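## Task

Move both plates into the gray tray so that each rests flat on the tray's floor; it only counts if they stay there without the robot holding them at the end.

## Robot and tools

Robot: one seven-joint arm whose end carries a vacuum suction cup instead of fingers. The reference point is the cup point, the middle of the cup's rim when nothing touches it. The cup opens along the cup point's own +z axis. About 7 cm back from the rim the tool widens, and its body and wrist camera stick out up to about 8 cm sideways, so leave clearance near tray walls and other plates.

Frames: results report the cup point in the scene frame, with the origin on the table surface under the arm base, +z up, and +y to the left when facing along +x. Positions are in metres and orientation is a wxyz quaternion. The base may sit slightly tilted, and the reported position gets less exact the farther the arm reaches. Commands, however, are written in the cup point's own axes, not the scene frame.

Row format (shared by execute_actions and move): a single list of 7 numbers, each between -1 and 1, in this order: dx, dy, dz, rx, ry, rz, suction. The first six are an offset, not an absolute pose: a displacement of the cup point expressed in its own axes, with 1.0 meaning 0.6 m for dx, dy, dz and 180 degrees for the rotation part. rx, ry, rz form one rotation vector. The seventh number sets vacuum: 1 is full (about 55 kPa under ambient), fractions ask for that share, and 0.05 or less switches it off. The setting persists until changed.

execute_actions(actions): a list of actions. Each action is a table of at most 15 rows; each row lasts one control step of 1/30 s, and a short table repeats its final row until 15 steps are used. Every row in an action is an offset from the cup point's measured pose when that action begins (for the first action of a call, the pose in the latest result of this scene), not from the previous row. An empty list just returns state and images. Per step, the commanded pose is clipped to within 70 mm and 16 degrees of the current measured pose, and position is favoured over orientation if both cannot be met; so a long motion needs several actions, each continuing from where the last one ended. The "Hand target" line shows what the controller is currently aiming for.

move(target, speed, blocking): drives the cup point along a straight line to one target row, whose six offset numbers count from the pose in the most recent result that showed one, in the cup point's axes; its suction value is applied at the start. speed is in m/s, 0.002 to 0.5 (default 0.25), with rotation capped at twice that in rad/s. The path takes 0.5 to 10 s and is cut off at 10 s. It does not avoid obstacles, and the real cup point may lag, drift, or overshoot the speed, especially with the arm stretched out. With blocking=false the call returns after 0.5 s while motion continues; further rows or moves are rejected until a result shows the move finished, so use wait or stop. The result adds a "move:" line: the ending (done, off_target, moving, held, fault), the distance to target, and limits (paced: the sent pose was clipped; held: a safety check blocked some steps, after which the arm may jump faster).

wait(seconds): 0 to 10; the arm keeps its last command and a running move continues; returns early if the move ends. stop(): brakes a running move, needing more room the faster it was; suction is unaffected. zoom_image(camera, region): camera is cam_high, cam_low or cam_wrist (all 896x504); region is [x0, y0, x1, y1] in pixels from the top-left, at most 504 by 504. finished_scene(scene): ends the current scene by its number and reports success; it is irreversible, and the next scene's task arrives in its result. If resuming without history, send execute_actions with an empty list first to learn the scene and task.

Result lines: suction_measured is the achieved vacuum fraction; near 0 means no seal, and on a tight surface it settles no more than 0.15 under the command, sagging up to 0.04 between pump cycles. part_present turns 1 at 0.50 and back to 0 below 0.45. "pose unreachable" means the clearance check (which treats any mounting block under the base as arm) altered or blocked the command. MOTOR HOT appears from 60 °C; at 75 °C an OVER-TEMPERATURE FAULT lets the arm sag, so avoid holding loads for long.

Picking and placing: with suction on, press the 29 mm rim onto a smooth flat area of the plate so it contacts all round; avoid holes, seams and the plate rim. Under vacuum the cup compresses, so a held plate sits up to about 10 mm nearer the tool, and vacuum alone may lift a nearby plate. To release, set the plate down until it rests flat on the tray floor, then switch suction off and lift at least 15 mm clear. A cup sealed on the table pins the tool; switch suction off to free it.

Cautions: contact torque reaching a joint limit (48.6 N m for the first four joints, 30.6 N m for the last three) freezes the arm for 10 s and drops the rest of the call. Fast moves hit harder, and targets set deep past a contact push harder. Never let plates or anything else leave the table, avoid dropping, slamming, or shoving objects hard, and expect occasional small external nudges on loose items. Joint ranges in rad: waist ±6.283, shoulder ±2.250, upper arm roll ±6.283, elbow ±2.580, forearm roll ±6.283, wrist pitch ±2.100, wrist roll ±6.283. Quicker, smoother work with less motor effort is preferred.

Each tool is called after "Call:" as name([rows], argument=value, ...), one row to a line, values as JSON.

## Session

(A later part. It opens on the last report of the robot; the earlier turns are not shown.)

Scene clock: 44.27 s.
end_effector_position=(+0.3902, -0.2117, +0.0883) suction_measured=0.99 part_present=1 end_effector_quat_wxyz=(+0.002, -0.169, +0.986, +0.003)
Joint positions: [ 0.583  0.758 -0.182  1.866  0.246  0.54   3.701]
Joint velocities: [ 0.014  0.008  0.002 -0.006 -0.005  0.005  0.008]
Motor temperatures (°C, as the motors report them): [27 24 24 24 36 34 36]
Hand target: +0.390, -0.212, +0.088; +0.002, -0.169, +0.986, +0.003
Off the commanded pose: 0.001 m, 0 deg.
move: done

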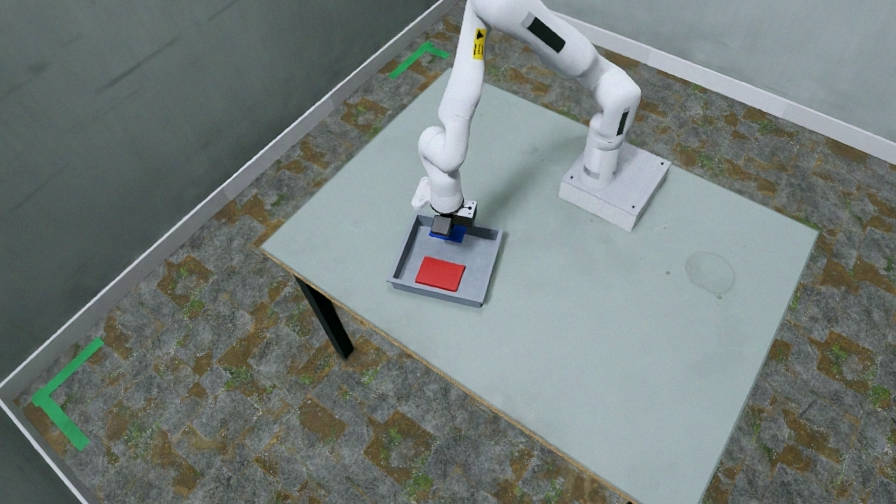

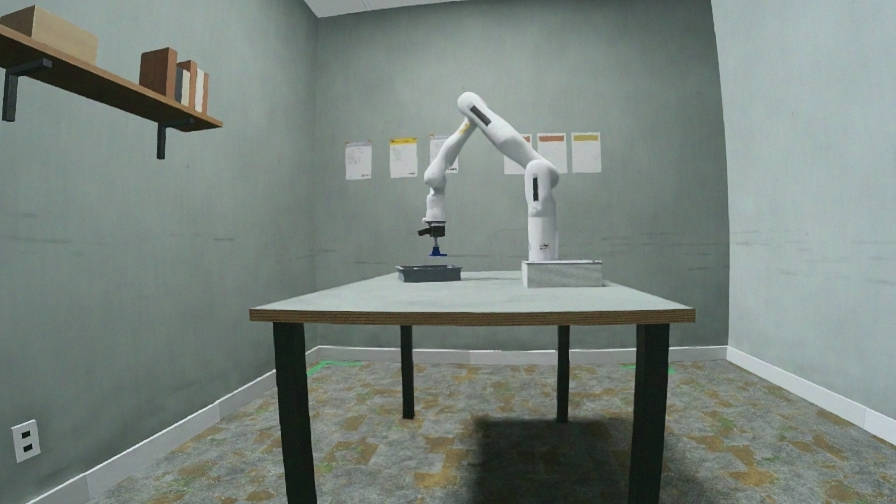

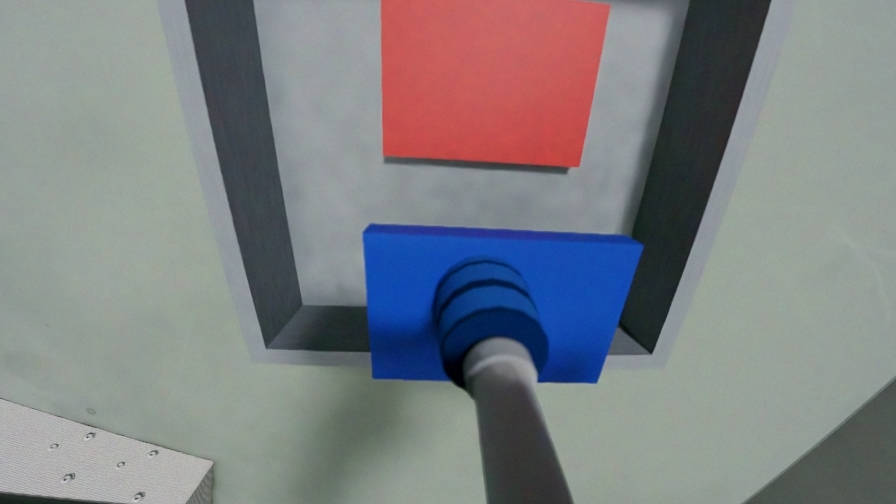

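Call:
move(target=[0.005,0,0.137,0,0,0,1], speed=0.07)

Call:
execute_actions([
  [[0,0,0.004,0,0,0,1],[0,0,0.004,0,0,0,1],[0,0,0.004,0,0,0,1],[0,0,0.004,0,0,0,1],[0,0,0.004,0,0,0,1],[0,0,0.004,0,0,0,1],[0,0,0.004,0,0,0,0]],
])

Call:
move(target=[0,0,-0.1,0,0,0,0])

Scene clock: 49.77 s.
end_effector_position=(+0.3878, -0.2124, +0.0062) suction_measured=0.99 part_present=1 end_effector_quat_wxyz=(+0.002, -0.170, +0.986, +0.003)
Joint positions: [ 0.546  0.938 -0.12   1.87   0.289  0.35   3.665]
Joint velocities: [-0.002  0.006 -0.     0.     0.    -0.001 -0.002]
Motor temperatures (°C, as the motors report them): [27 24 24 24 36 34 36]
Hand target: +0.388, -0.212, +0.006; +0.002, -0.170, +0.986, +0.003
Off the commanded pose: 0.000 m, 0 deg.
move: done

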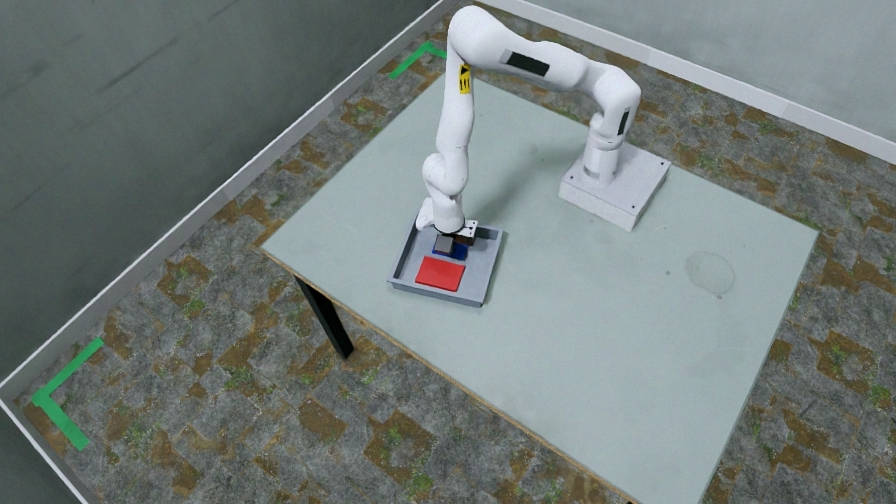

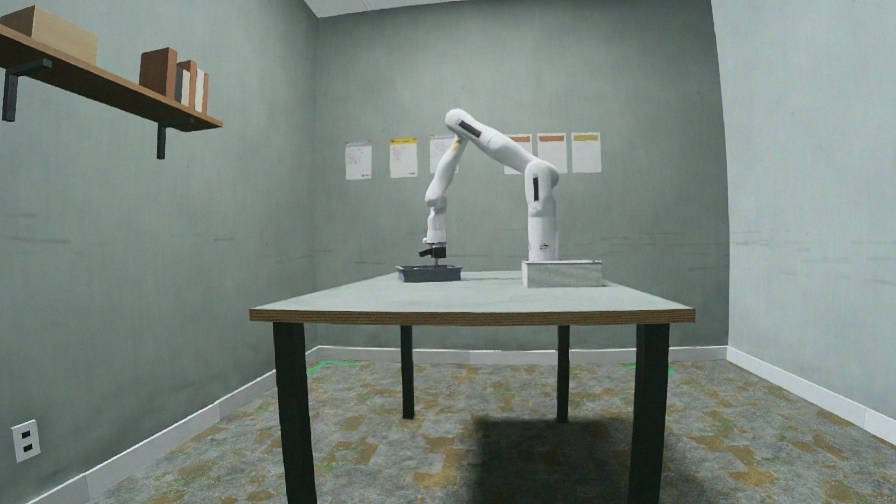

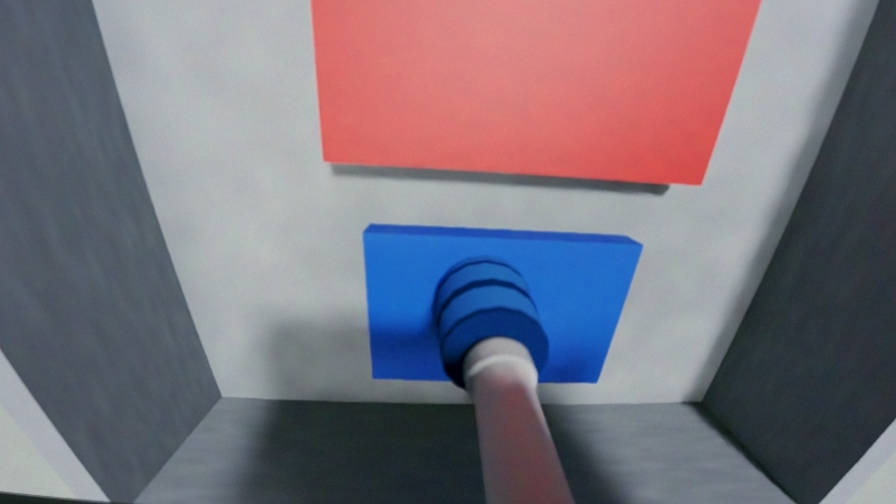

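Scene clock: 50.27 s.
end_effector_position=(+0.3884, -0.2125, +0.0050) suction_measured=0.00 part_present=0 end_effector_quat_wxyz=(+0.003, -0.170, +0.986, +0.002)
Joint positions: [ 0.545  0.941 -0.118  1.87   0.29   0.346  3.664]
Joint velocities: [ 0.    -0.001 -0.    -0.    -0.001  0.    -0.001]
Motor temperatures (°C, as the motors report them): [27 24 24 24 36 34 36]
Hand target: +0.388, -0.212, +0.004; +0.002, -0.170, +0.986, +0.003
Off the commanded pose: 0.001 m, 0 deg.

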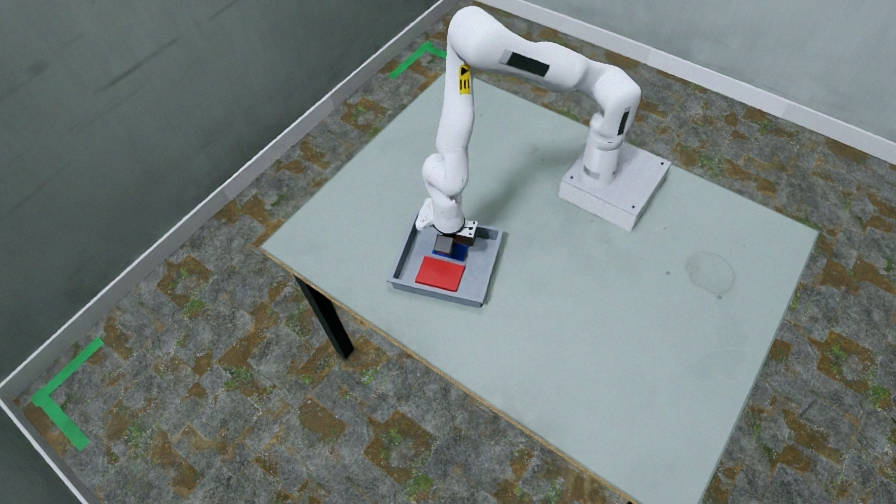

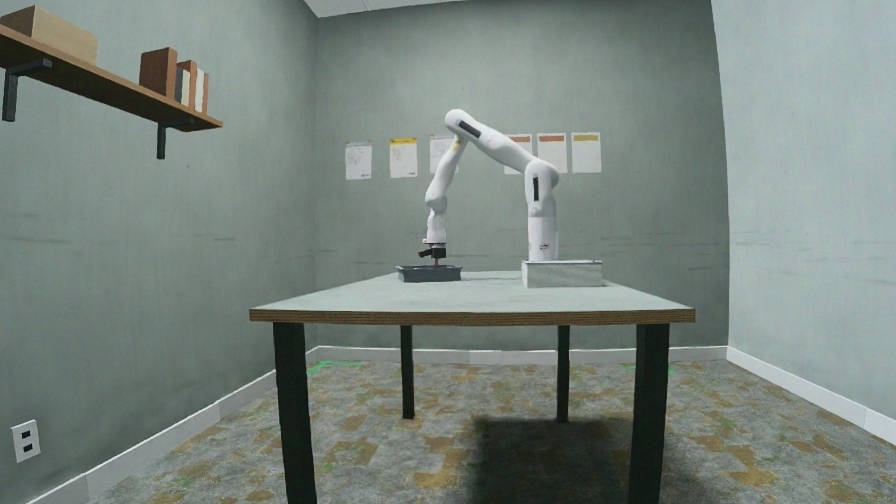

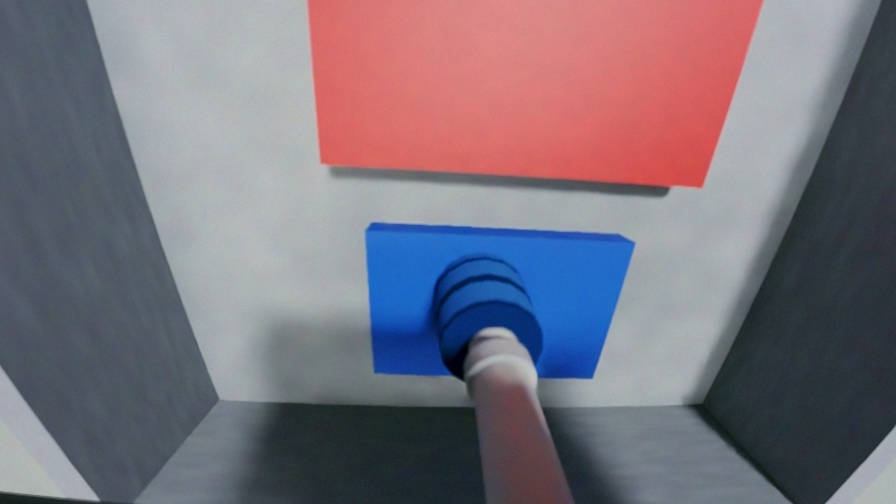

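Scene clock: 51.13 s.
end_effector_position=(+0.3880, -0.2127, +0.0649) suction_measured=0.00 part_present=0 end_effector_quat_wxyz=(+0.003, -0.170, +0.986, +0.003)
Joint positions: [ 0.575  0.805 -0.163  1.878  0.261  0.477  3.691]
Joint velocities: [ 0.002 -0.004 -0.001 -0.001 -0.     0.     0.   ]
Motor temperatures (°C, as the motors report them): [27 24 24 24 36 34 36]
Hand target: +0.388, -0.213, +0.065; +0.003, -0.170, +0.986, +0.002
Off the commanded pose: 0.000 m, 0 deg.
move: done

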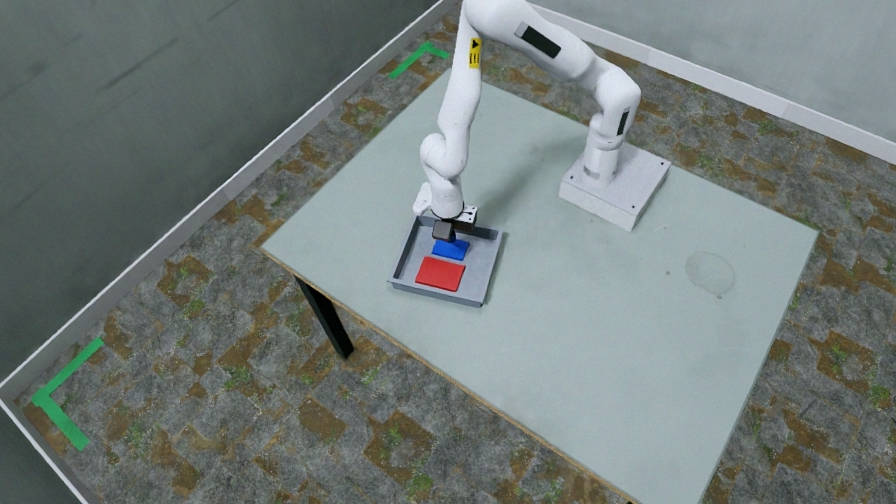

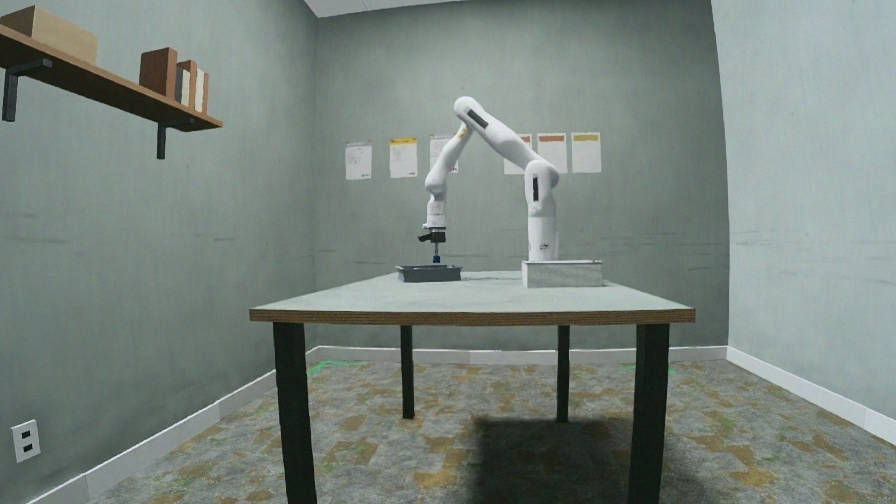

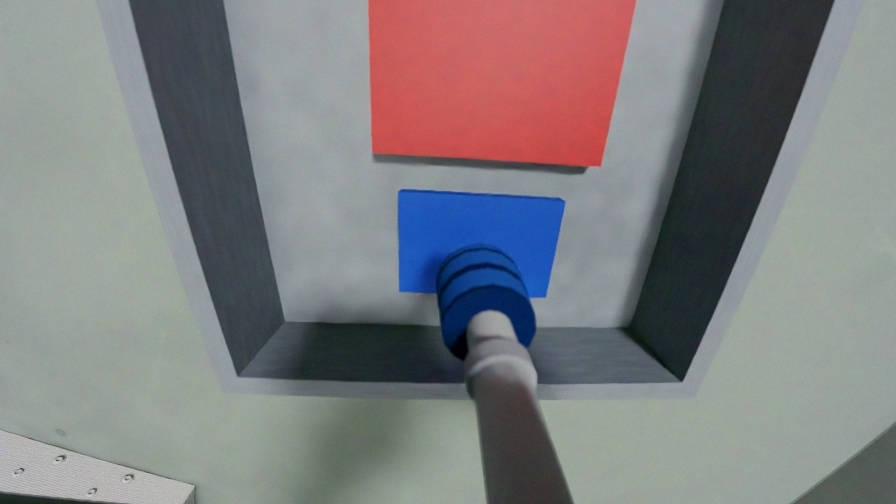

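Call:
finished_scene(scene=2)

The scene is finished: the task was done.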